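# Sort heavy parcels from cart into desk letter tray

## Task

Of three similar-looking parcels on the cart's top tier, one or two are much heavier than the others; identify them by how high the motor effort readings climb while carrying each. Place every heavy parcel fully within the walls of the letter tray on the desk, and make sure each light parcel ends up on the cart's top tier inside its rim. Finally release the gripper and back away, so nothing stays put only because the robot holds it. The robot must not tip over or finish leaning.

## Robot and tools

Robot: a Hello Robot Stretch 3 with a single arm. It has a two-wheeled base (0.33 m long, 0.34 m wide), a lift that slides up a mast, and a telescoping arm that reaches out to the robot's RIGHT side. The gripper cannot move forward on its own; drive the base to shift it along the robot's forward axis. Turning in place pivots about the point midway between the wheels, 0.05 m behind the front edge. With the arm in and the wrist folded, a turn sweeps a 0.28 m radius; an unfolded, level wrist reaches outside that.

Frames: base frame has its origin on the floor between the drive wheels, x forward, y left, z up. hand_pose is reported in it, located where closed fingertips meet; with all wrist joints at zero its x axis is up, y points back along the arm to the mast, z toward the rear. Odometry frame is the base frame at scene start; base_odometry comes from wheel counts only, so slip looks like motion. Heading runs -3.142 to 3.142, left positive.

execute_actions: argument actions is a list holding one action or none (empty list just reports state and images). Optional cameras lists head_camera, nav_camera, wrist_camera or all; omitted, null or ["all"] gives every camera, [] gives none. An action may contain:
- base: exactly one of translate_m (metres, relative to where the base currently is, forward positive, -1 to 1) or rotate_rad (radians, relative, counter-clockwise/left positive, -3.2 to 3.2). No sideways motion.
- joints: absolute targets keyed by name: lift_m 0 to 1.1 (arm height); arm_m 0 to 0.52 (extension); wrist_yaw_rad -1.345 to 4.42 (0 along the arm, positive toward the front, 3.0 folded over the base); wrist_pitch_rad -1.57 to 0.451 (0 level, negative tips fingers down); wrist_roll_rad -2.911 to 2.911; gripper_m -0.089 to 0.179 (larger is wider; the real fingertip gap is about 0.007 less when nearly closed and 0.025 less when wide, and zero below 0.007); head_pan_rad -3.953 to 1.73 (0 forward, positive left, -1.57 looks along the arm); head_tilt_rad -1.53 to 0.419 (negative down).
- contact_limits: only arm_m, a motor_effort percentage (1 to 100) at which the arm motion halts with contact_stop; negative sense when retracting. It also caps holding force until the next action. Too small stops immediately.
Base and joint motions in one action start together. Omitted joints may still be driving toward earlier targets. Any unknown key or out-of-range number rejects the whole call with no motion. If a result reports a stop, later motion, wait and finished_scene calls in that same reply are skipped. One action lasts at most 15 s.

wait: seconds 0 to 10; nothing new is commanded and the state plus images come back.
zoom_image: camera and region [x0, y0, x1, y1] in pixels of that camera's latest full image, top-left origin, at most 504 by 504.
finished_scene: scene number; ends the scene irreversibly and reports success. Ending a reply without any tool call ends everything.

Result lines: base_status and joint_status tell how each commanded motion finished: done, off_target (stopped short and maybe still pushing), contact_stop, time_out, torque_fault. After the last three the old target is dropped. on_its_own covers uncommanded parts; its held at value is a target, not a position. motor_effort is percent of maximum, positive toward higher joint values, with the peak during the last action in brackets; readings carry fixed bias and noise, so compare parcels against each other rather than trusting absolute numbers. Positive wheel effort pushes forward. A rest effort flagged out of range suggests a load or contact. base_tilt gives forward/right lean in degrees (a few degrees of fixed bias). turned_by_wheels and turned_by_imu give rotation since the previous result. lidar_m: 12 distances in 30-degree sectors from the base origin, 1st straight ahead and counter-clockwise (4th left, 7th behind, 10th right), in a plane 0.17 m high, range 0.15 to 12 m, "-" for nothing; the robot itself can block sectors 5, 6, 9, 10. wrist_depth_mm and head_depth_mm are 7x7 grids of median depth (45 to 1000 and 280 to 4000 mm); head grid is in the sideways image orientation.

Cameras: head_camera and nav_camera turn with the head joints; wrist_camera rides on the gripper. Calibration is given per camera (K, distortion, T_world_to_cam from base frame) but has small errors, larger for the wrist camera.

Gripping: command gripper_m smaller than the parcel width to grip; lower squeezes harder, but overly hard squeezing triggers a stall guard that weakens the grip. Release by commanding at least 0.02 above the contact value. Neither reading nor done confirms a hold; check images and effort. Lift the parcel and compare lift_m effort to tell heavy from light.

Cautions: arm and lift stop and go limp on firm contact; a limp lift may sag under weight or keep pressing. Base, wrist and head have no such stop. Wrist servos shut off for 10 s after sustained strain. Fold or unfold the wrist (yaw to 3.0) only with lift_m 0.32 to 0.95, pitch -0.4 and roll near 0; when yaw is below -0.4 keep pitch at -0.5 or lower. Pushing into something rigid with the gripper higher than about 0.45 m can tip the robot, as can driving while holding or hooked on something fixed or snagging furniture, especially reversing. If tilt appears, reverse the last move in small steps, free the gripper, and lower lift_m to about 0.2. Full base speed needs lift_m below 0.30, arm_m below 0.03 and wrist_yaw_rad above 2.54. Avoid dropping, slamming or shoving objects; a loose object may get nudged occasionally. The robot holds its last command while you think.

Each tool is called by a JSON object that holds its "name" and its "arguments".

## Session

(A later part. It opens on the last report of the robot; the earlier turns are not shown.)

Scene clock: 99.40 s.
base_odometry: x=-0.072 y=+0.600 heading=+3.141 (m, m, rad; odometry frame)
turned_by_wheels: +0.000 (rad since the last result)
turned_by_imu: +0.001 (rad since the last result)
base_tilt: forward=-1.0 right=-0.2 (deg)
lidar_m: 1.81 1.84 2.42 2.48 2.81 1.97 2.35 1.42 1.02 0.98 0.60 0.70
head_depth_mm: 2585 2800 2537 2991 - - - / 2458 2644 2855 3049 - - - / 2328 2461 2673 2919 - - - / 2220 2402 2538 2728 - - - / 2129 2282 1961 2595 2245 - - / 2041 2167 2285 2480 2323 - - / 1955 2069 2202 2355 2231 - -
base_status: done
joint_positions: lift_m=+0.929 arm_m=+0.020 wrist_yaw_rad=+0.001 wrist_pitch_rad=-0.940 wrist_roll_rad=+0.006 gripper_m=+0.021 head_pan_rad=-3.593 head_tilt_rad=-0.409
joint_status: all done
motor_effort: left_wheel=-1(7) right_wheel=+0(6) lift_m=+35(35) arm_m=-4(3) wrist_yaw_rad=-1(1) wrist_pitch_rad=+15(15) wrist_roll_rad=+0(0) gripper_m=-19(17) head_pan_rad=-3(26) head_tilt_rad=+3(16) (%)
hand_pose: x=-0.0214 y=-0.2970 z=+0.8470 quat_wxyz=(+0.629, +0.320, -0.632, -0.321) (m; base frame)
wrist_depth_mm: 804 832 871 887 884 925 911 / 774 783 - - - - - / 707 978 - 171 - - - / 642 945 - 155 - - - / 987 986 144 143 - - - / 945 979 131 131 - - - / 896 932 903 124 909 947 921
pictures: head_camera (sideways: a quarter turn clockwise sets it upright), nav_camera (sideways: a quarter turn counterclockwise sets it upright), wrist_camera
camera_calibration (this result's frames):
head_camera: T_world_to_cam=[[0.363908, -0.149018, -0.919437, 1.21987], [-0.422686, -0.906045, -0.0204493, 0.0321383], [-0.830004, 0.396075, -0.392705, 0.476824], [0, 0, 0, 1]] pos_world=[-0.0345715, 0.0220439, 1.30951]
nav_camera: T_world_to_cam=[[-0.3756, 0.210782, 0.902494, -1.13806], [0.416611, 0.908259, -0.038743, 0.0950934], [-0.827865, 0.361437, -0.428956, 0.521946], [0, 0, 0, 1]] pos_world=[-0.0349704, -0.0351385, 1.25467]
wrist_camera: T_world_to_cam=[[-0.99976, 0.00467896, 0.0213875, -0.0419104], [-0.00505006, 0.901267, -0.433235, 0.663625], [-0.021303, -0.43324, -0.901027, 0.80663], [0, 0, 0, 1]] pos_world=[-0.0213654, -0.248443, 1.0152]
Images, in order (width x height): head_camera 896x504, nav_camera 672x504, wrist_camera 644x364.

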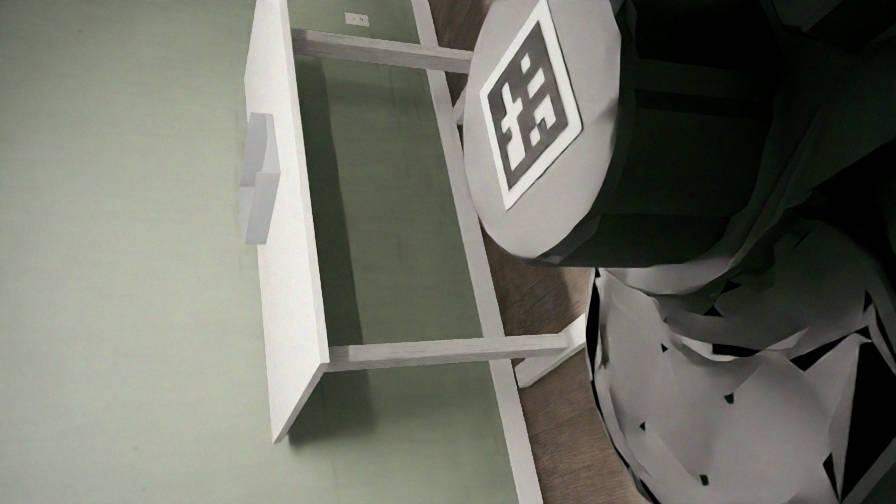

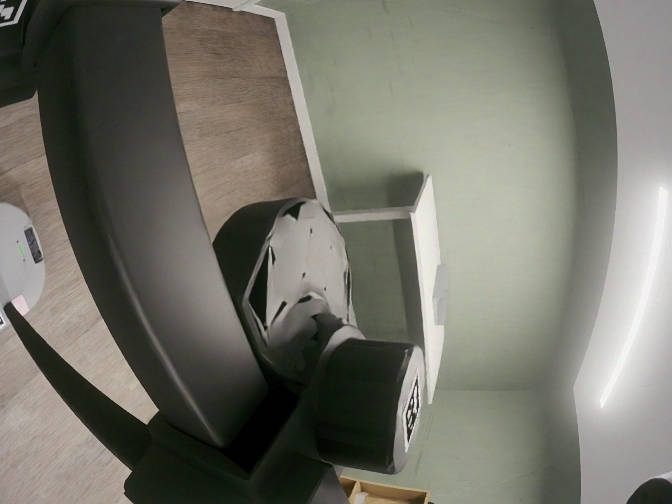

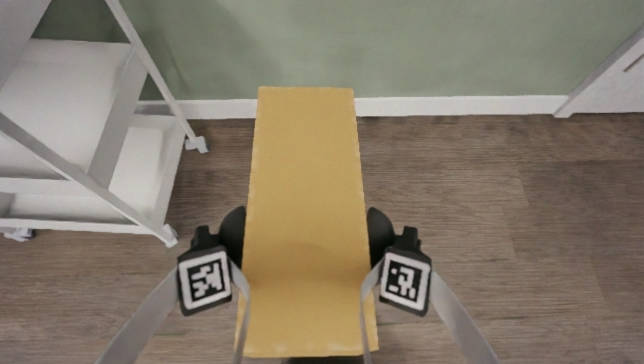

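{"name": "execute_actions", "arguments": {"actions": [{"base":{"rotate_rad":2.365},"joints":{"lift_m":1.08,"head_pan_rad":0.5,"head_tilt_rad":-0.3}}], "cameras": []}}

{"name": "execute_actions", "arguments": {"actions": [{"base":{"translate_m":1.0}}]}}

Scene clock: 108.33 s.
base_odometry: x=-0.072 y=+0.600 heading=-0.777 (m, m, rad; odometry frame)
turned_by_wheels: +2.365 (rad since the last result)
turned_by_imu: +2.377 (rad since the last result)
base_tilt: forward=-1.0 right=-0.2 (deg)
lidar_m: 2.66 1.97 2.07 1.17 0.98 0.75 0.61 1.81 1.81 2.01 2.79 2.49
head_depth_mm: 2326 2458 2535 2810 2594 1924 1523 / 2264 2371 2297 2670 2607 1924 1530 / 2188 2311 2360 2600 2596 1921 1526 / 2118 2232 2295 2411 2343 1932 1521 / 2048 2155 2256 2401 2486 1919 1525 / 2001 2100 2204 2322 2427 1929 1524 / 1944 2037 2148 2246 2342 1926 1520
base_status: done
joint_positions: lift_m=+1.079 arm_m=+0.020 wrist_yaw_rad=+0.001 wrist_pitch_rad=-0.940 wrist_roll_rad=+0.006 gripper_m=+0.021 head_pan_rad=+0.493 head_tilt_rad=-0.310
joint_status: all done
motor_effort: left_wheel=-2(9) right_wheel=+1(7) lift_m=+35(36) arm_m=-4(4) wrist_yaw_rad=-1(1) wrist_pitch_rad=+15(15) wrist_roll_rad=+0(0) gripper_m=-18(18) head_pan_rad=+3(29) head_tilt_rad=+3(12) (%)
hand_pose: x=-0.0214 y=-0.2970 z=+0.9970 quat_wxyz=(+0.629, +0.320, -0.632, -0.321) (m; base frame)
wrist_depth_mm: - - - - - - - / - - - - - - - / - - - 171 - - - / - - - 155 - - - / - - 145 142 - - - / - - 130 132 - - - / - - - 124 - - -
pictures: none
No camera images: the call's "cameras" was empty. Leave "cameras" out to get every camera's image.

Scene clock: 119.50 s.
base_odometry: x=+0.641 y=-0.101 heading=-0.777 (m, m, rad; odometry frame)
turned_by_wheels: +0.000 (rad since the last result)
turned_by_imu: +0.005 (rad since the last result)
base_tilt: forward=-1.0 right=-0.2 (deg)
lidar_m: 1.66 1.69 1.21 1.89 1.71 1.71 1.60 2.46 2.45 2.44 1.80 1.77
head_depth_mm: 1663 1760 1860 1251 2143 1854 1532 / 1603 1699 1787 1251 2055 1920 1524 / 1554 1649 1733 1142 1978 1920 1517 / 1510 1586 1672 1144 1895 1924 1520 / 1461 1542 1622 1142 1832 1884 1529 / 1422 1491 1573 1145 1768 1839 1519 / 1385 1456 1523 1146 1703 1788 1442
base_status: done
joint_positions: lift_m=+1.079 arm_m=+0.020 wrist_yaw_rad=+0.001 wrist_pitch_rad=-0.940 wrist_roll_rad=+0.006 gripper_m=+0.021 head_pan_rad=+0.493 head_tilt_rad=-0.310
joint_status: not commanded
motor_effort: left_wheel=-3(4) right_wheel=+1(4) lift_m=+35(35) arm_m=-4(3) wrist_yaw_rad=-1(1) wrist_pitch_rad=+15(15) wrist_roll_rad=+0(0) gripper_m=-18(19) head_pan_rad=+2(3) head_tilt_rad=+3(3) (%)
hand_pose: x=-0.0214 y=-0.2970 z=+0.9970 quat_wxyz=(+0.629, +0.320, -0.632, -0.321) (m; base frame)
wrist_depth_mm: - - - - - - - / - - - - - - - / - - - 171 - - - / - - - 155 - - - / - - 144 142 - - - / - - 131 131 - - - / - - - 124 - - -
pictures: head_camera (sideways: a quarter turn clockwise sets it upright), nav_camera (sideways: a quarter turn counterclockwise sets it upright), wrist_camera
camera_calibration (this result's frames):
head_camera: T_world_to_cam=[[-0.252371, -0.163541, -0.95371, 1.26837], [-0.484318, 0.87462, -0.0218188, 0.0342999], [0.837702, 0.456393, -0.299935, 0.345919], [0, 0, 0, 1]] pos_world=[0.0469357, 0.0195574, 1.31416]
nav_camera: T_world_to_cam=[[0.310574, 0.137507, 0.940551, -1.19191], [0.494797, -0.868244, -0.0364485, 0.0916342], [0.811615, 0.476702, -0.337692, 0.393179], [0, 0, 0, 1]] pos_world=[0.00572485, 0.056027, 1.25716]
wrist_camera: T_world_to_cam=[[-0.99976, 0.00472047, 0.0213961, -0.0451217], [-0.00501633, 0.901267, -0.433235, 0.728618], [-0.0213286, -0.433238, -0.901027, 0.941781], [0, 0, 0, 1]] pos_world=[-0.021369, -0.248451, 1.1652]
Images, in order (width x height): head_camera 896x504, nav_camera 672x504, wrist_camera 644x364.

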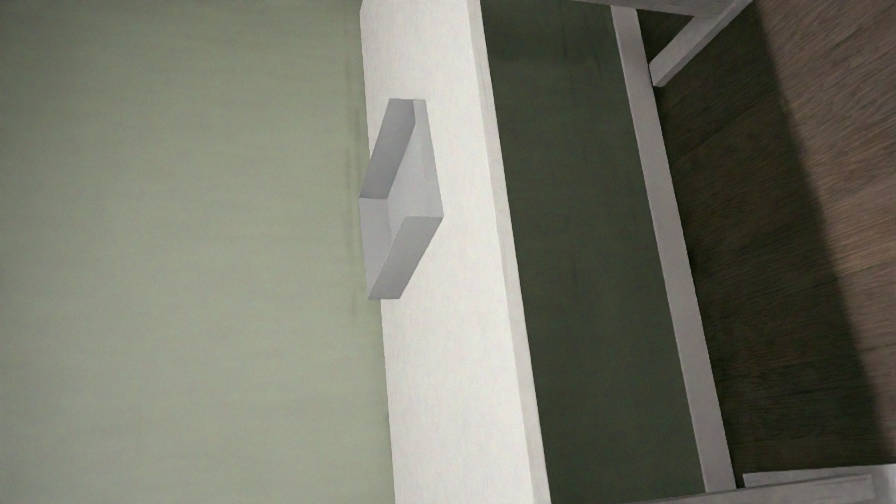

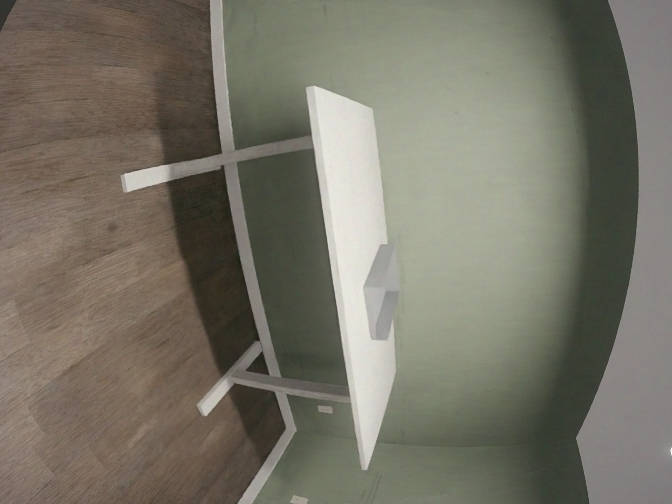

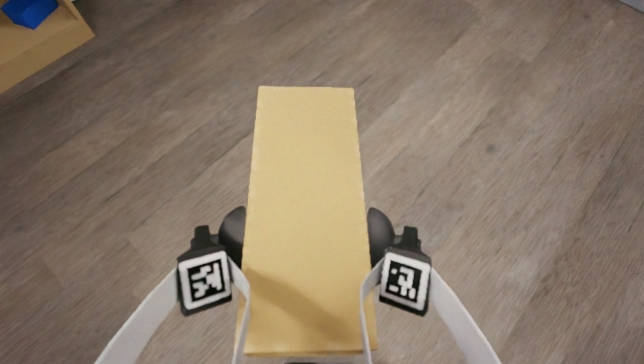

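{"name": "execute_actions", "arguments": {"actions": [{"base":{"rotate_rad":0.117},"joints":{"lift_m":1.1,"wrist_pitch_rad":-0.3}}], "cameras": []}}

{"name": "execute_actions", "arguments": {"actions": [{"base":{"translate_m":0.73}}], "cameras": []}}

{"name": "execute_actions", "arguments": {"actions": [{"base":{"rotate_rad":2.23},"joints":{"head_pan_rad":-1.57,"head_tilt_rad":-0.6}}]}}

Scene clock: 124.90 s.
base_odometry: x=+0.641 y=-0.101 heading=-0.660 (m, m, rad; odometry frame)
turned_by_wheels: +0.117 (rad since the last result)
turned_by_imu: +0.118 (rad since the last result)
base_tilt: forward=-1.1 right=-0.2 (deg)
lidar_m: 1.66 1.21 1.21 1.88 1.71 1.72 1.60 2.45 2.46 2.30 1.80 1.76
head_depth_mm: 1547 1638 1722 1151 1980 1930 1531 / 1521 1611 1683 1146 1931 1921 1519 / 1493 1581 1648 1149 1891 1933 1531 / 1466 1552 1629 1142 1841 1921 1527 / 1436 1513 1595 1146 1792 1860 1522 / 1410 1479 1562 1146 1763 1828 1433 / 1383 1465 1536 1143 1252 1801 1519
base_status: done
joint_positions: lift_m=+1.100 arm_m=+0.020 wrist_yaw_rad=+0.001 wrist_pitch_rad=-0.373 wrist_roll_rad=+0.006 gripper_m=+0.021 head_pan_rad=+0.493 head_tilt_rad=-0.310
joint_status: wrist_pitch_rad off_target (ended at -0.373, target -0.300); the others done
motor_effort: left_wheel=-3(9) right_wheel=+1(6) lift_m=+34(37) arm_m=-3(4) wrist_yaw_rad=+0(1) wrist_pitch_rad=+27(28) wrist_roll_rad=+0(0) gripper_m=-16(17) head_pan_rad=+2(2) head_tilt_rad=+4(3) (%)
hand_pose: x=-0.0213 y=-0.3952 z=+1.1225 quat_wxyz=(+0.693, +0.131, -0.697, -0.131) (m; base frame)
wrist_depth_mm: - - - - - - - / - - - - - - - / - - - 192 - - - / - - - 166 - - - / - - - 147 - - - / - - 131 131 - - - / - - - 122 - - -
pictures: none
No camera images: the call's "cameras" was empty. Leave "cameras" out to get every camera's image.

Scene clock: 133.40 s.
base_odometry: x=+1.218 y=-0.549 heading=-0.660 (m, m, rad; odometry frame)
turned_by_wheels: +0.000 (rad since the last result)
turned_by_imu: +0.003 (rad since the last result)
base_tilt: forward=-1.1 right=-0.2 (deg)
lidar_m: 0.94 1.14 1.14 0.86 2.16 2.16 2.31 2.98 2.83 1.59 1.28 1.58
head_depth_mm: 1035 1101 1165 1146 729 533 435 / 1016 1074 1140 1146 730 535 421 / 997 1050 1114 1151 688 535 422 / 976 1031 1090 1128 724 534 422 / 962 1014 1070 1094 723 535 421 / 944 992 1048 1080 722 534 422 / 926 977 1025 1064 729 533 421
base_status: done
joint_positions: lift_m=+1.100 arm_m=+0.020 wrist_yaw_rad=+0.001 wrist_pitch_rad=-0.373 wrist_roll_rad=+0.006 gripper_m=+0.021 head_pan_rad=+0.493 head_tilt_rad=-0.310
joint_status: not commanded
motor_effort: left_wheel=-3(5) right_wheel=+2(6) lift_m=+34(35) arm_m=-3(3) wrist_yaw_rad=+0(1) wrist_pitch_rad=+27(27) wrist_roll_rad=+0(0) gripper_m=-17(18) head_pan_rad=+3(3) head_tilt_rad=+3(3) (%)
hand_pose: x=-0.0213 y=-0.3952 z=+1.1225 quat_wxyz=(+0.693, +0.131, -0.697, -0.131) (m; base frame)
wrist_depth_mm: - - - - - - - / - - - - - - - / - - - 192 - - - / - - - 166 - - - / - - - 146 - - - / - - 131 132 - - - / - - - 121 - - -
pictures: none
No camera images: the call's "cameras" was empty. Leave "cameras" out to get every camera's image.

Scene clock: 137.90 s.
base_odometry: x=+1.218 y=-0.549 heading=+1.570 (m, m, rad; odometry frame)
turned_by_wheels: +2.230 (rad since the last result)
turned_by_imu: +2.241 (rad since the last result)
base_tilt: forward=-1.0 right=-0.2 (deg)
lidar_m: 2.16 2.23 2.32 2.98 2.41 1.58 1.28 1.60 0.94 1.14 0.86 0.88
head_depth_mm: - - - - - 1423 1246 / - - - - - 1433 1244 / - - - - - 1427 1241 / 948 1025 842 577 479 1424 1241 / 944 1043 838 593 480 1393 1241 / 943 1038 844 613 479 1399 1246 / 938 1032 847 613 480 1397 1243
base_status: done
joint_positions: lift_m=+1.100 arm_m=+0.020 wrist_yaw_rad=+0.000 wrist_pitch_rad=-0.373 wrist_roll_rad=+0.006 gripper_m=+0.021 head_pan_rad=-1.563 head_tilt_rad=-0.593
joint_status: all done
motor_effort: left_wheel=-2(9) right_wheel=+2(6) lift_m=+34(34) arm_m=-3(3) wrist_yaw_rad=+0(0) wrist_pitch_rad=+27(27) wrist_roll_rad=+0(0) gripper_m=-18(18) head_pan_rad=-2(28) head_tilt_rad=-3(20) (%)
hand_pose: x=-0.0215 y=-0.3952 z=+1.1225 quat_wxyz=(+0.693, +0.131, -0.697, -0.132) (m; base frame)
wrist_depth_mm: 760 778 790 824 842 845 868 / 828 847 867 882 904 910 967 / 668 676 625 191 706 715 734 / 510 513 479 166 498 537 543 / 405 410 260 147 431 427 434 / 343 348 131 132 - 359 361 / 295 297 289 122 298 308 312
pictures: head_camera (sideways: a quarter turn clockwise sets it upright), nav_camera (sideways: a quarter turn counterclockwise sets it upright), wrist_camera
camera_calibration (this result's frames):
head_camera: T_world_to_cam=[[-0.0289462, 0.553894, -0.832084, 1.10834], [0.999508, 0.0261222, -0.0173816, 0.0194646], [0.0121083, -0.832178, -0.554377, 0.682053], [0, 0, 0, 1]] pos_world=[0.00436858, -0.0468203, 1.30068]
nav_camera: T_world_to_cam=[[-0.021268, -0.588014, 0.808571, -1.01774], [-0.998884, -0.0216088, -0.0419883, 0.107943], [0.0421619, -0.808562, -0.586898, 0.722141], [0, 0, 0, 1]] pos_world=[0.0557308, -0.0122151, 1.25127]
wrist_camera: T_world_to_cam=[[-0.999762, 0.0159233, 0.0148986, -0.0356529], [-0.00426742, 0.527145, -0.849765, 1.1912], [-0.0213848, -0.849626, -0.526952, 0.427812], [0, 0, 0, 1]] pos_world=[-0.0214124, -0.263886, 1.2382]
Images, in order (width x height): head_camera 896x504, nav_camera 672x504, wrist_camera 644x364.

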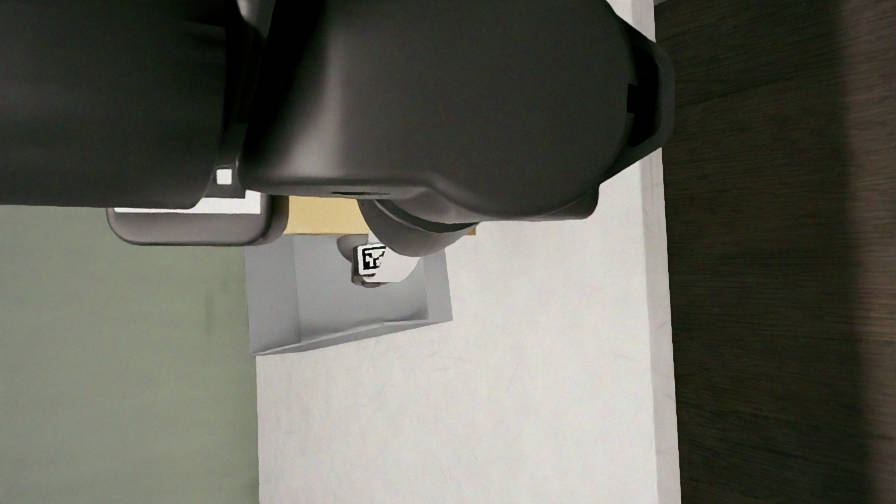

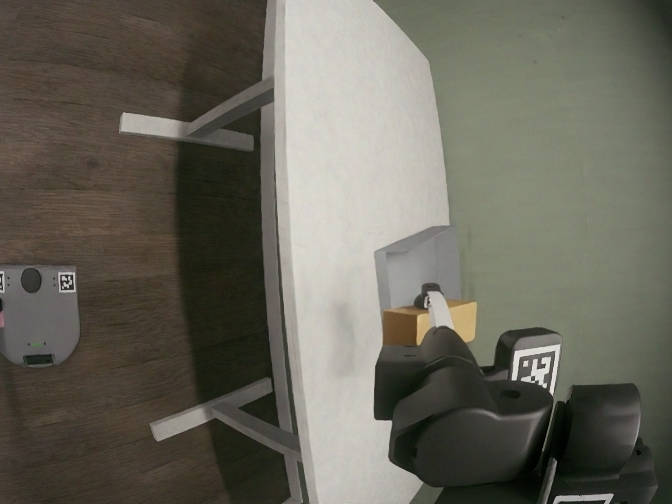

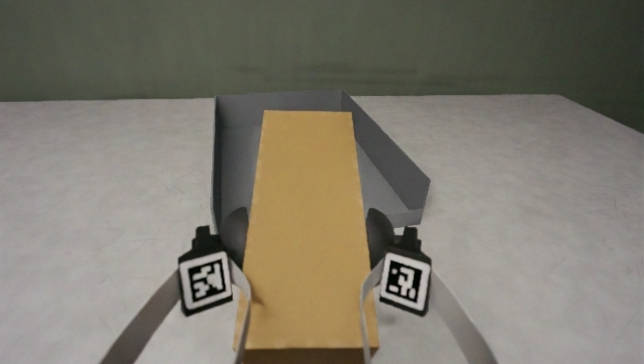

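{"name": "execute_actions", "arguments": {"actions": [{"joints":{"arm_m":0.47,"wrist_pitch_rad":-0.91}}]}}

Scene clock: 144.00 s.
base_odometry: x=+1.218 y=-0.549 heading=+1.570 (m, m, rad; odometry frame)
turned_by_wheels: +0.000 (rad since the last result)
turned_by_imu: +0.002 (rad since the last result)
base_tilt: forward=-1.0 right=-0.2 (deg)
lidar_m: 2.16 2.23 2.31 2.98 2.41 1.58 1.28 1.60 0.94 1.14 0.86 0.87
head_depth_mm: 977 1058 846 610 478 1421 1245 / 947 1042 801 612 479 1429 1244 / - 1027 762 612 479 1426 1242 / 952 1040 785 611 480 1423 1244 / 946 1042 845 613 480 1387 1243 / 944 1036 845 611 480 1391 1243 / 939 1036 848 613 480 1392 1249
base_status: not commanded
joint_positions: lift_m=+1.100 arm_m=+0.469 wrist_yaw_rad=+0.008 wrist_pitch_rad=-1.028 wrist_roll_rad=+0.004 gripper_m=+0.021 head_pan_rad=-1.563 head_tilt_rad=-0.593
joint_status: wrist_pitch_rad off_target (ended at -1.028, target -0.910); the others done
on_its_own: wrist_pitch_rad is at rest, and its effort (+44) is outside its rest range (-20 to +32)
motor_effort: left_wheel=+1(3) right_wheel=-5(6) lift_m=+30(34) arm_m=+12(10) wrist_yaw_rad=-6(6) wrist_pitch_rad=+44(43) wrist_roll_rad=+0(0) gripper_m=-18(19) head_pan_rad=-2(2) head_tilt_rad=-3(3) (%)
hand_pose: x=-0.0207 y=-0.7254 z=+1.0066 quat_wxyz=(+0.616, +0.350, -0.615, -0.346) (m; base frame)
wrist_depth_mm: 267 255 272 278 279 237 290 / 251 249 257 260 262 226 273 / 236 229 240 188 246 247 256 / 228 227 228 164 237 238 241 / 217 217 151 146 227 225 229 / 205 207 132 133 214 212 216 / 196 197 196 123 202 204 205
pictures: head_camera (sideways: a quarter turn clockwise sets it upright), nav_camera (sideways: a quarter turn counterclockwise sets it upright), wrist_camera
camera_calibration (this result's frames):
head_camera: T_world_to_cam=[[-0.0288627, 0.554085, -0.831959, 1.10817], [0.999512, 0.0259729, -0.0173775, 0.0194592], [0.0119798, -0.832055, -0.554564, 0.682297], [0, 0, 0, 1]] pos_world=[0.0043614, -0.0468197, 1.30067]
nav_camera: T_world_to_cam=[[-0.0213567, -0.588193, 0.808439, -1.01756], [-0.998888, -0.0214462, -0.0419914, 0.107947], [0.042037, -0.808436, -0.58708, 0.722378], [0, 0, 0, 1]] pos_world=[0.0557289, -0.0122113, 1.25127]
wrist_camera: T_world_to_cam=[[-0.999723, -0.00556383, 0.0228475, -0.0515009], [-0.0132567, 0.935842, -0.35217, 1.06215], [-0.0194222, -0.352376, -0.935657, 0.858335], [0, 0, 0, 1]] pos_world=[-0.0207353, -0.691837, 1.17834]
Images, in order (width x height): head_camera 896x504, nav_camera 672x504, wrist_camera 644x364.

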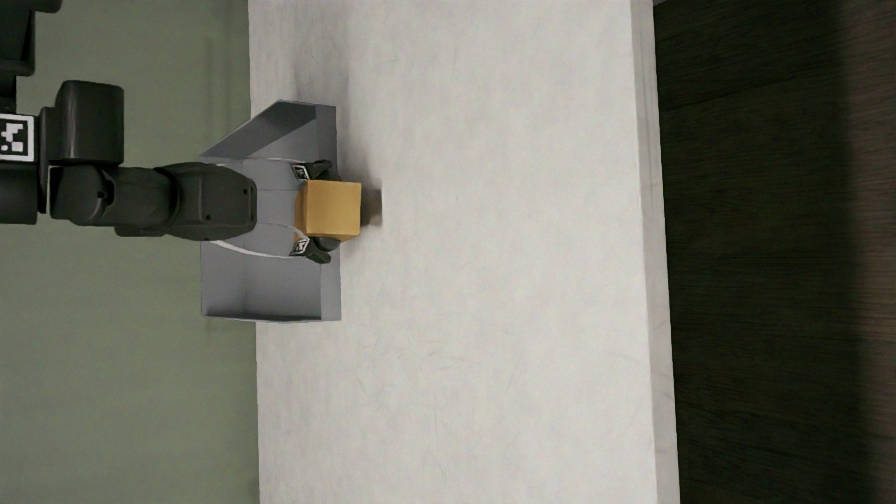

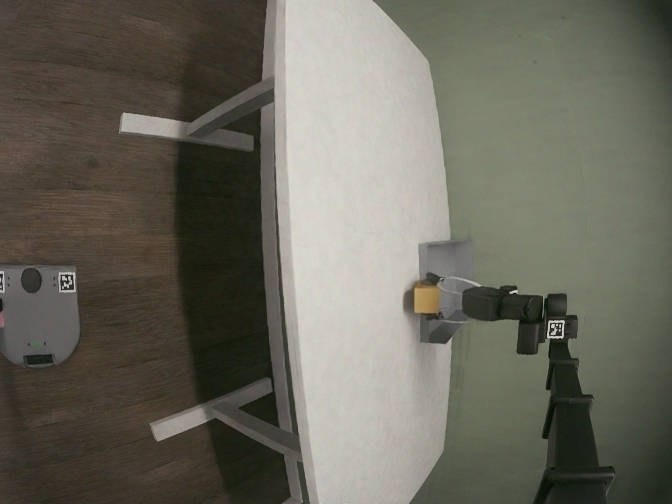

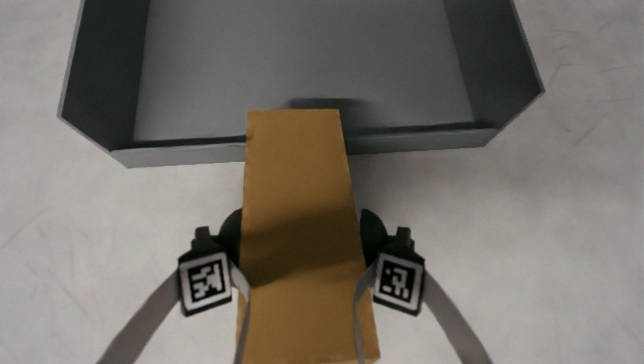

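{"name": "execute_actions", "arguments": {"actions": [{"joints":{"arm_m":0.3,"wrist_pitch_rad":-0.9}}], "cameras": []}}

{"name": "execute_actions", "arguments": {"actions": [{"joints":{"arm_m":0.02,"wrist_pitch_rad":-0.25},"base":{"rotate_rad":-0.5}}], "cameras": []}}

{"name": "execute_actions", "arguments": {"actions": [{"base":{"translate_m":0.29}}], "cameras": []}}

{"name": "execute_actions", "arguments": {"actions": [{"base":{"rotate_rad":0.5}}], "cameras": []}}

{"name": "execute_actions", "arguments": {"actions": [{"base":{"translate_m":-0.255}}]}}

Scene clock: 149.07 s.
base_odometry: x=+1.218 y=-0.549 heading=+1.570 (m, m, rad; odometry frame)
turned_by_wheels: +0.000 (rad since the last result)
turned_by_imu: +0.001 (rad since the last result)
base_tilt: forward=-1.0 right=-0.1 (deg)
lidar_m: 2.16 2.22 2.30 2.98 2.41 1.58 1.28 1.61 0.94 1.14 0.86 0.88
head_depth_mm: 960 1075 840 610 479 1432 1239 / - 1070 801 612 479 1426 1243 / - - 761 566 478 1425 1245 / 946 1045 796 587 479 1427 1244 / 947 1042 839 610 479 1396 1241 / 942 1035 844 612 479 1397 1242 / 937 1031 846 611 479 1393 1240
base_status: not commanded
joint_positions: lift_m=+1.100 arm_m=+0.300 wrist_yaw_rad=+0.002 wrist_pitch_rad=-0.940 wrist_roll_rad=+0.004 gripper_m=+0.021 head_pan_rad=-1.563 head_tilt_rad=-0.593
joint_status: all done
motor_effort: left_wheel=+0(1) right_wheel=+1(5) lift_m=+30(30) arm_m=-4(11) wrist_yaw_rad=-2(5) wrist_pitch_rad=+15(48) wrist_roll_rad=+0(0) gripper_m=-17(18) head_pan_rad=-2(2) head_tilt_rad=-2(3) (%)
hand_pose: x=-0.0214 y=-0.5771 z=+1.0173 quat_wxyz=(+0.630, +0.320, -0.631, -0.321) (m; base frame)
wrist_depth_mm: 309 306 303 309 314 331 334 / 281 284 289 292 296 300 301 / 261 263 263 196 272 277 281 / 243 245 245 168 254 256 261 / 226 229 153 148 239 237 243 / 213 215 131 132 - 222 223 / 200 201 201 122 206 210 212
pictures: none
No camera images: the call's "cameras" was empty. Leave "cameras" out to get every camera's image.

Scene clock: 152.33 s.
base_odometry: x=+1.218 y=-0.549 heading=+1.070 (m, m, rad; odometry frame)
turned_by_wheels: -0.500 (rad since the last result)
turned_by_imu: -0.500 (rad since the last result)
base_tilt: forward=-1.1 right=-0.2 (deg)
lidar_m: 1.55 2.16 2.24 2.33 2.99 2.33 1.59 1.28 1.61 0.94 1.14 0.86
head_depth_mm: - - - - - 1456 1215 / - - - - - 1403 1244 / - - - - 1629 1417 1245 / 1106 1171 869 588 511 1461 1241 / 1050 1131 845 612 479 1462 1245 / 999 1082 847 611 480 1393 1243 / 949 1030 801 611 479 427 1246
base_status: done
joint_positions: lift_m=+1.100 arm_m=+0.020 wrist_yaw_rad=-0.001 wrist_pitch_rad=-0.323 wrist_roll_rad=+0.004 gripper_m=+0.021 head_pan_rad=-1.563 head_tilt_rad=-0.593
joint_status: wrist_pitch_rad off_target (ended at -0.323, target -0.250); the others done
motor_effort: left_wheel=+2(10) right_wheel=-2(10) lift_m=+30(30) arm_m=-4(5) wrist_yaw_rad=+1(1) wrist_pitch_rad=+27(27) wrist_roll_rad=+0(0) gripper_m=-17(18) head_pan_rad=-2(2) head_tilt_rad=-3(4) (%)
hand_pose: x=-0.0218 y=-0.4007 z=+1.1343 quat_wxyz=(+0.697, +0.113, -0.699, -0.115) (m; base frame)
wrist_depth_mm: 681 773 895 - - - - / 721 817 971 - - - - / 739 764 747 201 822 - - / 548 555 540 170 587 601 - / 442 445 155 149 477 493 - / 366 367 131 133 - - - / 311 316 306 121 - - -
pictures: none
No camera images: the call's "cameras" was empty. Leave "cameras" out to get every camera's image.

Scene clock: 156.43 s.
base_odometry: x=+1.357 y=-0.295 heading=+1.070 (m, m, rad; odometry frame)
turned_by_wheels: +0.000 (rad since the last result)
turned_by_imu: +0.002 (rad since the last result)
base_tilt: forward=-1.0 right=-0.2 (deg)
lidar_m: 1.34 1.92 1.99 2.26 3.13 2.69 1.86 1.55 1.03 1.03 0.98 0.59
head_depth_mm: - - - - - 404 1248 / - - - - - 384 1215 / - - - - 451 393 357 / 948 1032 839 588 479 393 341 / 904 975 839 611 479 394 334 / 858 937 840 612 479 393 334 / 819 888 800 611 479 394 334
base_status: done
joint_positions: lift_m=+1.100 arm_m=+0.020 wrist_yaw_rad=-0.001 wrist_pitch_rad=-0.323 wrist_roll_rad=+0.004 gripper_m=+0.021 head_pan_rad=-1.563 head_tilt_rad=-0.593
joint_status: not commanded
motor_effort: left_wheel=+2(7) right_wheel=-2(3) lift_m=+30(30) arm_m=-4(4) wrist_yaw_rad=+0(1) wrist_pitch_rad=+27(27) wrist_roll_rad=+0(0) gripper_m=-16(17) head_pan_rad=-2(2) head_tilt_rad=-3(3) (%)
hand_pose: x=-0.0217 y=-0.4007 z=+1.1343 quat_wxyz=(+0.697, +0.113, -0.699, -0.114) (m; base frame)
wrist_depth_mm: 571 635 756 851 - - - / 608 678 759 946 - - - / 626 697 730 201 817 841 - / 560 569 545 171 574 599 604 / 447 446 154 148 485 472 476 / 367 367 131 133 - 389 388 / 309 314 308 121 313 328 325
pictures: none
No camera images: the call's "cameras" was empty. Leave "cameras" out to get every camera's image.

Scene clock: 158.17 s.
base_odometry: x=+1.357 y=-0.295 heading=+1.570 (m, m, rad; odometry frame)
turned_by_wheels: +0.500 (rad since the last result)
turned_by_imu: +0.502 (rad since the last result)
base_tilt: forward=-1.0 right=-0.2 (deg)
lidar_m: 1.92 1.95 2.25 3.13 2.78 1.87 1.55 1.03 1.04 0.98 0.59 1.30
head_depth_mm: - - - - - 393 334 / - - - - - 384 334 / - - - - 451 394 334 / 815 897 867 589 479 394 334 / 811 894 842 612 479 394 334 / 809 889 846 611 479 394 334 / 808 889 845 612 479 394 335
base_status: done
joint_positions: lift_m=+1.100 arm_m=+0.020 wrist_yaw_rad=+0.000 wrist_pitch_rad=-0.323 wrist_roll_rad=+0.004 gripper_m=+0.021 head_pan_rad=-1.563 head_tilt_rad=-0.593
joint_status: not commanded
motor_effort: left_wheel=-4(9) right_wheel=+2(7) lift_m=+30(30) arm_m=-4(3) wrist_yaw_rad=+0(0) wrist_pitch_rad=+27(27) wrist_roll_rad=+0(0) gripper_m=-17(17) head_pan_rad=-2(2) head_tilt_rad=-3(3) (%)
hand_pose: x=-0.0215 y=-0.4007 z=+1.1343 quat_wxyz=(+0.697, +0.114, -0.699, -0.114) (m; base frame)
wrist_depth_mm: 620 638 654 666 683 699 729 / 673 669 704 717 727 754 776 / 733 738 756 198 785 762 834 / 554 564 540 170 554 563 609 / 442 445 154 148 458 467 470 / 364 376 131 134 - 380 388 / 311 314 306 121 314 323 327
pictures: none
No camera images: the call's "cameras" was empty. Leave "cameras" out to get every camera's image.

Scene clock: 161.90 s.
base_odometry: x=+1.357 y=-0.550 heading=+1.570 (m, m, rad; odometry frame)
turned_by_wheels: +0.000 (rad since the last result)
turned_by_imu: +0.001 (rad since the last result)
base_tilt: forward=-1.0 right=-0.1 (deg)
lidar_m: 2.17 2.24 2.42 3.11 2.39 1.61 1.30 0.84 0.84 1.00 1.02 0.77
head_depth_mm: - - - - - 393 341 / - - - - - 383 334 / - - - - 451 394 334 / 830 915 861 588 479 394 334 / 829 911 839 612 478 394 334 / 825 909 846 609 479 394 334 / 821 904 845 611 480 394 334
base_status: done
joint_positions: lift_m=+1.100 arm_m=+0.020 wrist_yaw_rad=+0.000 wrist_pitch_rad=-0.323 wrist_roll_rad=+0.004 gripper_m=+0.021 head_pan_rad=-1.563 head_tilt_rad=-0.593
joint_status: not commanded
motor_effort: left_wheel=-3(10) right_wheel=+2(3) lift_m=+30(30) arm_m=-4(4) wrist_yaw_rad=+0(0) wrist_pitch_rad=+27(27) wrist_roll_rad=+0(0) gripper_m=-18(18) head_pan_rad=-2(2) head_tilt_rad=-3(3) (%)
hand_pose: x=-0.0215 y=-0.4007 z=+1.1343 quat_wxyz=(+0.697, +0.114, -0.699, -0.114) (m; base frame)
wrist_depth_mm: 625 658 685 700 694 710 734 / 691 705 698 740 754 784 798 / 726 749 730 200 785 826 848 / 557 561 513 170 566 603 604 / 441 440 155 148 479 466 474 / 363 367 131 133 - 384 385 / 311 313 308 121 314 326 327
pictures: head_camera (sideways: a quarter turn clockwise sets it upright), nav_camera (sideways: a quarter turn counterclockwise sets it upright), wrist_camera
camera_calibration (this result's frames):
head_camera: T_world_to_cam=[[-0.0288551, 0.554135, -0.831926, 1.10813], [0.999512, 0.0259596, -0.0173764, 0.0194578], [0.0119676, -0.832022, -0.554614, 0.682362], [0, 0, 0, 1]] pos_world=[0.00436073, -0.0468196, 1.30067]
nav_camera: T_world_to_cam=[[-0.0213648, -0.58824, 0.808404, -1.01752], [-0.998888, -0.0214294, -0.0419922, 0.107948], [0.0420251, -0.808402, -0.587129, 0.722441], [0, 0, 0, 1]] pos_world=[0.0557287, -0.012209, 1.25126]
wrist_camera: T_world_to_cam=[[-0.999738, 0.0164505, 0.0158967, -0.0367579], [-0.00594782, 0.484084, -0.875001, 1.21549], [-0.0220896, -0.874867, -0.483859, 0.370342], [0, 0, 0, 1]] pos_world=[-0.0213381, -0.263796, 1.24334]
Images, in order (width x height): head_camera 896x504, nav_camera 672x504, wrist_camera 644x364.

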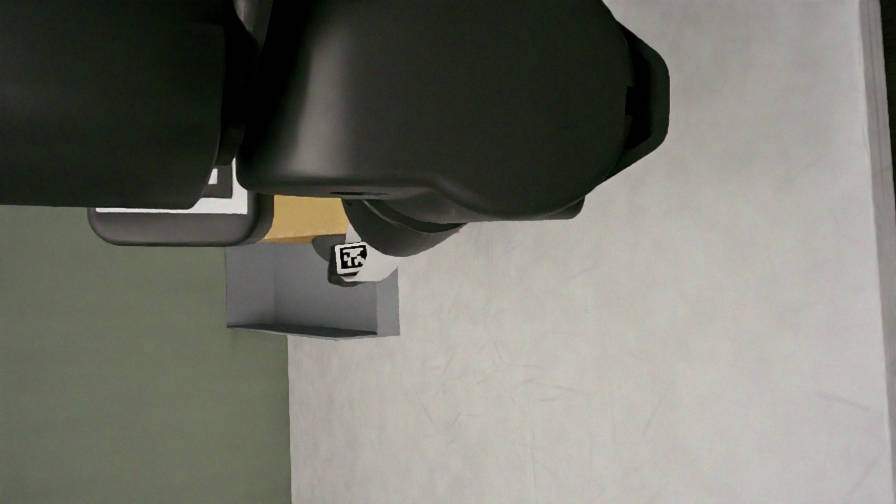

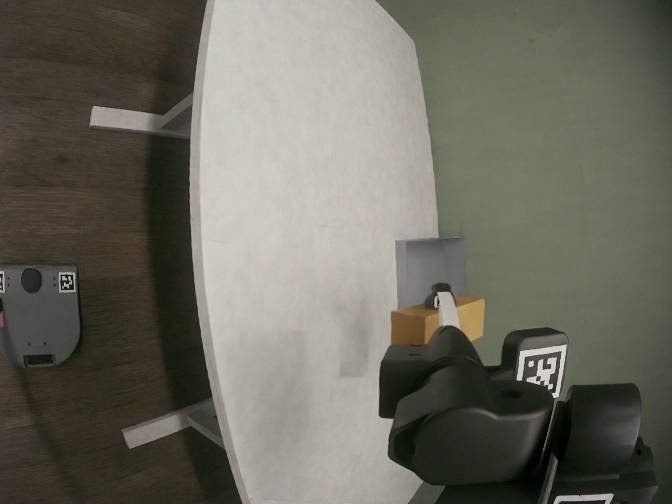

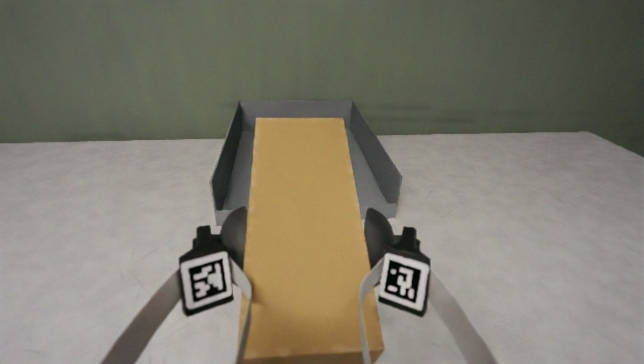

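{"name": "execute_actions", "arguments": {"actions": [{"joints":{"arm_m":0.36,"wrist_pitch_rad":-0.5}}]}}

Scene clock: 167.77 s.
base_odometry: x=+1.357 y=-0.550 heading=+1.570 (m, m, rad; odometry frame)
turned_by_wheels: +0.000 (rad since the last result)
turned_by_imu: +0.002 (rad since the last result)
base_tilt: forward=-1.0 right=-0.2 (deg)
lidar_m: 2.17 2.24 2.42 3.11 2.40 1.60 1.30 0.84 0.84 1.00 1.02 0.77
head_depth_mm: 840 925 842 609 478 393 341 / - 935 794 611 479 394 334 / - - 756 611 479 394 334 / 828 905 794 611 479 394 334 / 827 912 837 612 479 393 334 / 824 907 844 610 479 394 334 / 822 902 843 611 480 394 334
base_status: not commanded
joint_positions: lift_m=+1.100 arm_m=+0.360 wrist_yaw_rad=+0.000 wrist_pitch_rad=-0.562 wrist_roll_rad=+0.004 gripper_m=+0.021 head_pan_rad=-1.563 head_tilt_rad=-0.593
joint_status: wrist_pitch_rad off_target (ended at -0.562, target -0.500); the others done
motor_effort: left_wheel=-3(3) right_wheel=+1(2) lift_m=+30(30) arm_m=+4(6) wrist_yaw_rad=+0(0) wrist_pitch_rad=+23(29) wrist_roll_rad=+0(0) gripper_m=-17(16) head_pan_rad=-2(2) head_tilt_rad=-3(3) (%)
hand_pose: x=-0.0216 y=-0.7086 z=+1.0815 quat_wxyz=(+0.678, +0.196, -0.680, -0.197) (m; base frame)
wrist_depth_mm: 362 372 379 394 396 405 419 / 404 408 418 431 438 456 478 / 441 442 441 435 434 465 476 / 369 346 364 175 363 392 397 / 319 295 157 150 310 335 338 / 281 245 131 133 - 284 294 / 243 240 243 121 251 224 261
pictures: head_camera (sideways: a quarter turn clockwise sets it upright), nav_camera (sideways: a quarter turn counterclockwise sets it upright), wrist_camera
camera_calibration (this result's frames):
head_camera: T_world_to_cam=[[-0.0288523, 0.554136, -0.831926, 1.10813], [0.999512, 0.0259545, -0.0173764, 0.0194577], [0.0119634, -0.832022, -0.554614, 0.682362], [0, 0, 0, 1]] pos_world=[0.00436049, -0.0468196, 1.30067]
nav_camera: T_world_to_cam=[[-0.0213678, -0.588241, 0.808403, -1.01752], [-0.998888, -0.0214243, -0.0419922, 0.107948], [0.042021, -0.808402, -0.587129, 0.722442], [0, 0, 0, 1]] pos_world=[0.0557286, -0.0122092, 1.25126]
wrist_camera: T_world_to_cam=[[-0.999736, 0.0124168, 0.0193229, -0.0374566], [-0.00579842, 0.677592, -0.735415, 1.30445], [-0.0222245, -0.735333, -0.677341, 0.383624], [0, 0, 0, 1]] pos_world=[-0.0213571, -0.601326, 1.21988]
Images, in order (width x height): head_camera 896x504, nav_camera 672x504, wrist_camera 644x364.

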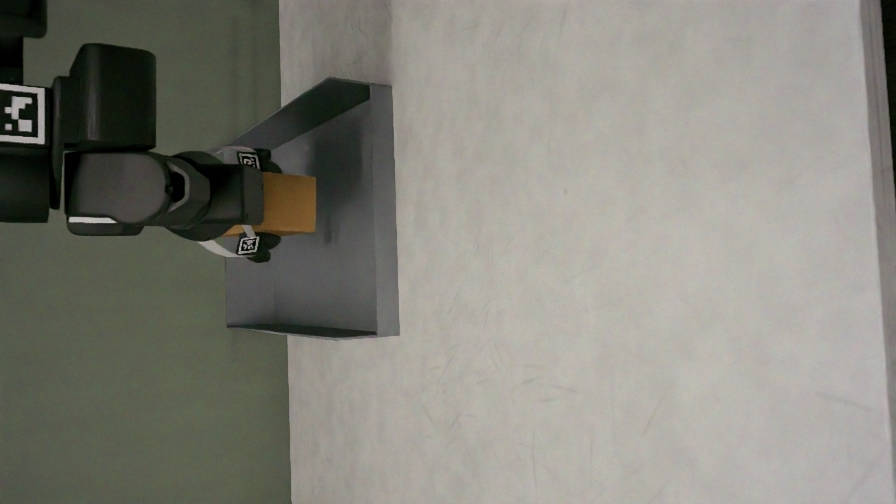

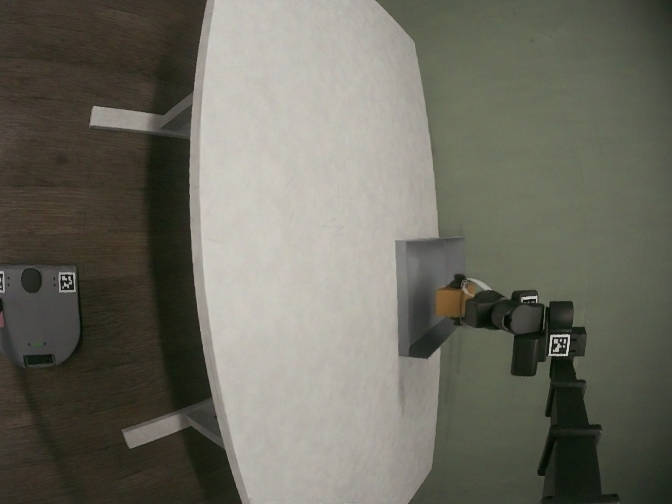

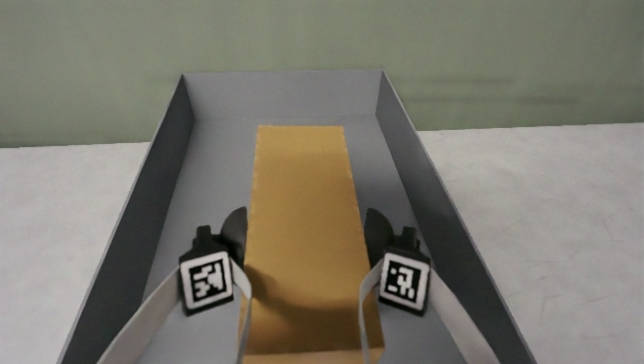

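{"name": "execute_actions", "arguments": {"actions": [{"joints":{"arm_m":0.45}}], "cameras": []}}

{"name": "execute_actions", "arguments": {"actions": [{"joints":{"wrist_pitch_rad":-0.88}}]}}

Scene clock: 171.77 s.
base_odometry: x=+1.357 y=-0.550 heading=+1.570 (m, m, rad; odometry frame)
turned_by_wheels: +0.000 (rad since the last result)
turned_by_imu: +0.001 (rad since the last result)
base_tilt: forward=-1.0 right=-0.2 (deg)
lidar_m: 2.17 2.24 2.41 3.11 2.40 1.61 1.30 0.84 0.84 1.00 1.02 0.77
head_depth_mm: 852 929 842 611 479 394 341 / - 923 792 611 480 393 334 / - 909 838 610 478 393 334 / 831 904 838 612 478 394 334 / 824 909 836 610 479 393 334 / 822 908 845 611 479 394 334 / 823 905 844 610 479 394 334
base_status: not commanded
joint_positions: lift_m=+1.100 arm_m=+0.450 wrist_yaw_rad=+0.000 wrist_pitch_rad=-0.562 wrist_roll_rad=+0.004 gripper_m=+0.021 head_pan_rad=-1.563 head_tilt_rad=-0.593
joint_status: all done
motor_effort: left_wheel=-3(2) right_wheel=+2(2) lift_m=+30(30) arm_m=+4(4) wrist_yaw_rad=+0(1) wrist_pitch_rad=+23(23) wrist_roll_rad=+0(0) gripper_m=-17(18) head_pan_rad=-2(2) head_tilt_rad=-3(3) (%)
hand_pose: x=-0.0216 y=-0.7985 z=+1.0815 quat_wxyz=(+0.678, +0.196, -0.680, -0.197) (m; base frame)
wrist_depth_mm: 284 286 295 305 309 317 325 / 314 323 330 339 350 353 365 / 356 354 361 358 386 405 419 / 387 351 360 175 362 386 391 / 317 300 156 151 296 334 339 / 271 261 132 133 - 285 294 / 207 239 245 120 250 250 261
pictures: none
No camera images: the call's "cameras" was empty. Leave "cameras" out to get every camera's image.

Scene clock: 172.67 s.
base_odometry: x=+1.357 y=-0.550 heading=+1.570 (m, m, rad; odometry frame)
turned_by_wheels: +0.000 (rad since the last result)
turned_by_imu: +0.000 (rad since the last result)
base_tilt: forward=-1.0 right=-0.2 (deg)
lidar_m: 2.17 2.24 2.42 3.11 2.40 1.61 1.30 0.84 0.84 1.00 1.02 0.77
head_depth_mm: 850 926 843 611 479 393 341 / - 923 794 610 479 393 334 / - 927 754 612 478 393 334 / 831 914 794 611 479 393 334 / 827 913 837 612 479 394 334 / 823 909 845 611 479 393 334 / 822 904 846 612 479 394 334
base_status: not commanded
joint_positions: lift_m=+1.100 arm_m=+0.450 wrist_yaw_rad=+0.000 wrist_pitch_rad=-0.918 wrist_roll_rad=+0.004 gripper_m=+0.021 head_pan_rad=-1.563 head_tilt_rad=-0.593
joint_status: all done
motor_effort: left_wheel=-2(2) right_wheel=+1(1) lift_m=+30(30) arm_m=+4(4) wrist_yaw_rad=+0(0) wrist_pitch_rad=+14(23) wrist_roll_rad=+0(0) gripper_m=-17(18) head_pan_rad=-2(2) head_tilt_rad=-3(2) (%)
hand_pose: x=-0.0216 y=-0.7311 z=+1.0202 quat_wxyz=(+0.633, +0.313, -0.635, -0.314) (m; base frame)
wrist_depth_mm: 337 293 318 323 316 335 345 / 284 279 293 294 293 304 313 / 210 262 268 269 271 272 285 / 193 243 244 174 253 221 266 / 185 228 156 150 238 198 243 / 182 216 131 133 - 199 227 / 179 201 200 120 205 190 208
pictures: head_camera (sideways: a quarter turn clockwise sets it upright), nav_camera (sideways: a quarter turn counterclockwise sets it upright), wrist_camera
camera_calibration (this result's frames):
head_camera: T_world_to_cam=[[-0.0288523, 0.554137, -0.831925, 1.10813], [0.999512, 0.0259545, -0.0173764, 0.0194577], [0.0119634, -0.832021, -0.554615, 0.682364], [0, 0, 0, 1]] pos_world=[0.00436049, -0.0468196, 1.30067]
nav_camera: T_world_to_cam=[[-0.0213678, -0.588242, 0.808403, -1.01752], [-0.998888, -0.0214242, -0.0419923, 0.107948], [0.042021, -0.808401, -0.58713, 0.722443], [0, 0, 0, 1]] pos_world=[0.0557286, -0.0122092, 1.25126]
wrist_camera: T_world_to_cam=[[-0.999735, 0.00520474, 0.0224267, -0.0444707], [-0.00552194, 0.89147, -0.453047, 1.14292], [-0.0223507, -0.45305, -0.891205, 0.750118], [0, 0, 0, 1]] pos_world=[-0.0213821, -0.678808, 1.1873]
Images, in order (width x height): head_camera 896x504, nav_camera 672x504, wrist_camera 644x364.

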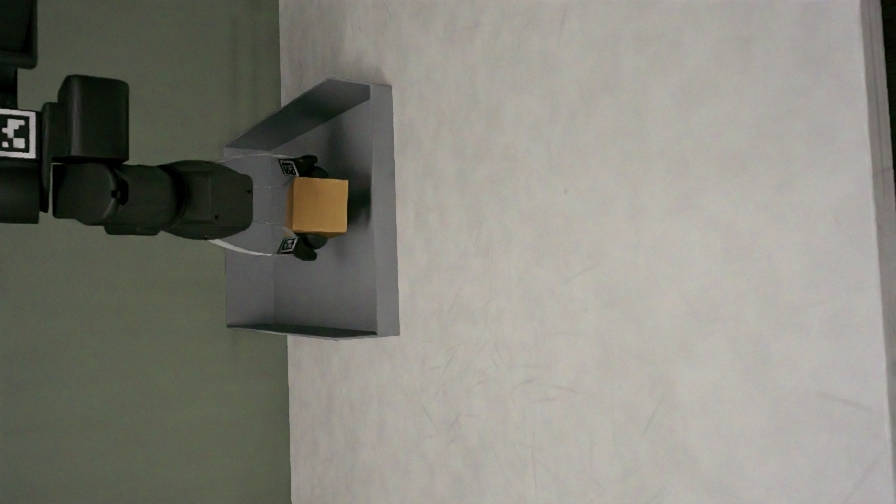

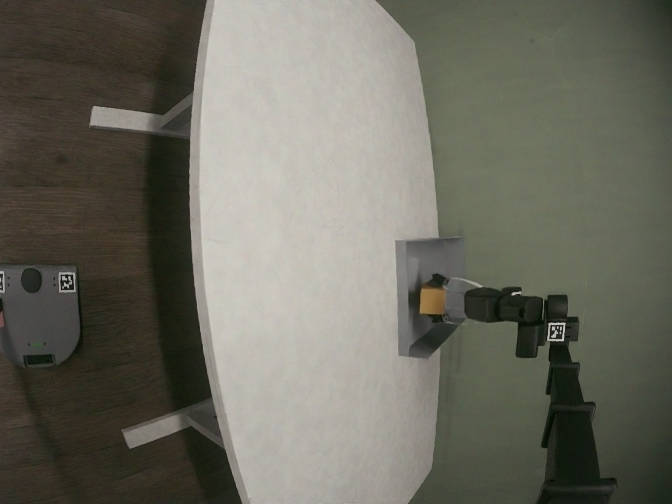

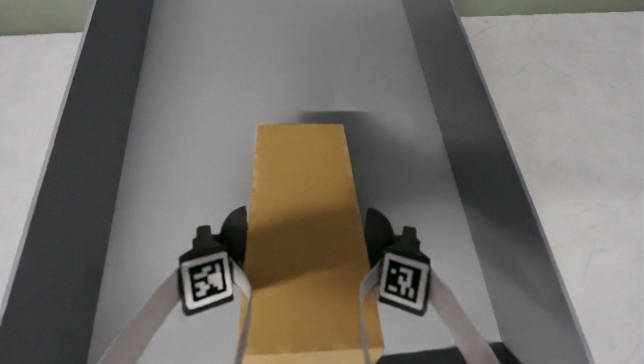

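{"name": "execute_actions", "arguments": {"actions": [{"joints":{"arm_m":0.485}}], "cameras": []}}

{"name": "execute_actions", "arguments": {"actions": [{"joints":{"lift_m":1.065}}], "cameras": ["wrist_camera","head_camera"]}}

Scene clock: 175.50 s.
base_odometry: x=+1.357 y=-0.550 heading=+1.570 (m, m, rad; odometry frame)
turned_by_wheels: +0.000 (rad since the last result)
turned_by_imu: +0.001 (rad since the last result)
base_tilt: forward=-1.0 right=-0.2 (deg)
lidar_m: 2.17 2.24 2.42 3.11 2.39 1.60 1.30 0.84 0.84 1.00 1.02 0.77
head_depth_mm: 851 926 842 610 478 393 341 / 826 921 792 610 479 393 334 / - 934 754 610 479 393 334 / 831 915 793 611 478 394 334 / 826 912 838 610 479 394 334 / 826 907 846 610 480 393 334 / 820 905 845 611 478 394 334
base_status: not commanded
joint_positions: lift_m=+1.100 arm_m=+0.485 wrist_yaw_rad=+0.000 wrist_pitch_rad=-0.919 wrist_roll_rad=+0.004 gripper_m=+0.021 head_pan_rad=-1.563 head_tilt_rad=-0.593
joint_status: all done
motor_effort: left_wheel=-3(2) right_wheel=+1(2) lift_m=+30(30) arm_m=+4(11) wrist_yaw_rad=+0(0) wrist_pitch_rad=+14(14) wrist_roll_rad=+0(0) gripper_m=-18(18) head_pan_rad=-3(3) head_tilt_rad=-3(3) (%)
hand_pose: x=-0.0216 y=-0.7658 z=+1.0201 quat_wxyz=(+0.633, +0.313, -0.635, -0.315) (m; base frame)
wrist_depth_mm: 315 301 314 322 311 349 351 / 280 280 291 294 290 300 309 / 213 263 266 267 272 275 282 / 196 244 245 173 255 218 264 / 190 228 155 150 240 204 243 / 186 214 131 133 - 195 226 / 184 199 199 121 205 186 210
pictures: none
No camera images: the call's "cameras" was empty. Leave "cameras" out to get every camera's image.

Scene clock: 176.63 s.
base_odometry: x=+1.357 y=-0.550 heading=+1.570 (m, m, rad; odometry frame)
turned_by_wheels: +0.000 (rad since the last result)
turned_by_imu: +0.000 (rad since the last result)
base_tilt: forward=-1.0 right=-0.2 (deg)
lidar_m: 2.17 2.24 2.41 3.11 2.40 1.61 1.30 0.84 0.84 1.00 1.02 0.77
head_depth_mm: - 928 843 610 478 393 341 / 849 929 794 610 479 394 334 / - 932 755 612 479 393 334 / 831 914 794 611 479 394 334 / 828 911 836 611 479 394 334 / 823 905 847 611 479 394 334 / 821 904 844 611 479 394 334
base_status: not commanded
joint_positions: lift_m=+1.065 arm_m=+0.485 wrist_yaw_rad=+0.000 wrist_pitch_rad=-0.909 wrist_roll_rad=+0.004 gripper_m=+0.021 head_pan_rad=-1.563 head_tilt_rad=-0.593
joint_status: all done
motor_effort: left_wheel=-3(3) right_wheel=+2(2) lift_m=+18(26) arm_m=+4(4) wrist_yaw_rad=+0(0) wrist_pitch_rad=+11(15) wrist_roll_rad=+0(0) gripper_m=-16(18) head_pan_rad=-2(2) head_tilt_rad=-3(2) (%)
hand_pose: x=-0.0216 y=-0.7679 z=+0.9870 quat_wxyz=(+0.634, +0.310, -0.636, -0.312) (m; base frame)
wrist_depth_mm: 206 266 273 279 275 280 296 / 197 248 252 256 256 208 270 / 195 228 225 171 237 184 246 / 191 211 209 157 219 188 223 / 187 196 149 145 204 192 153 / 180 183 135 135 191 185 145 / 170 172 169 127 175 175 134
pictures: head_camera (sideways: a quarter turn clockwise sets it upright), wrist_camera
camera_calibration (this result's frames):
head_camera: T_world_to_cam=[[-0.0288523, 0.554137, -0.831925, 1.10813], [0.999512, 0.0259545, -0.0173764, 0.0194577], [0.0119634, -0.832021, -0.554616, 0.682364], [0, 0, 0, 1]] pos_world=[0.00436049, -0.0468196, 1.30067]
wrist_camera: T_world_to_cam=[[-0.999735, 0.00539516, 0.0223829, -0.0433434], [-0.00552613, 0.887513, -0.46075, 1.16527], [-0.0223509, -0.460752, -0.887247, 0.693959], [0, 0, 0, 1]] pos_world=[-0.0213819, -0.714213, 1.15358]
Images, in order (width x height): head_camera 896x504, wrist_camera 644x364.

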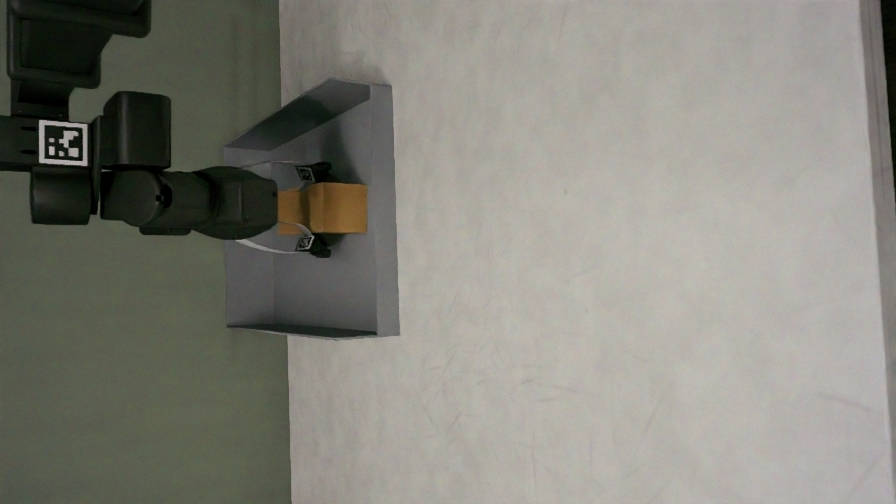

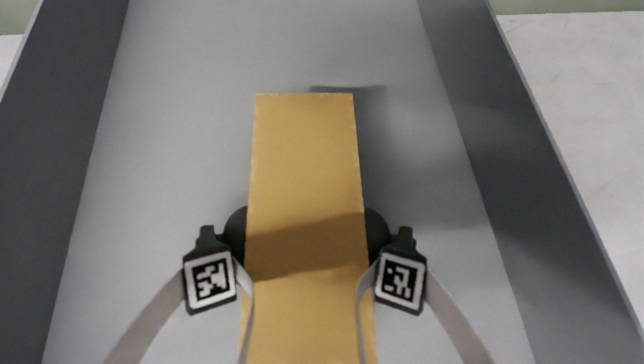

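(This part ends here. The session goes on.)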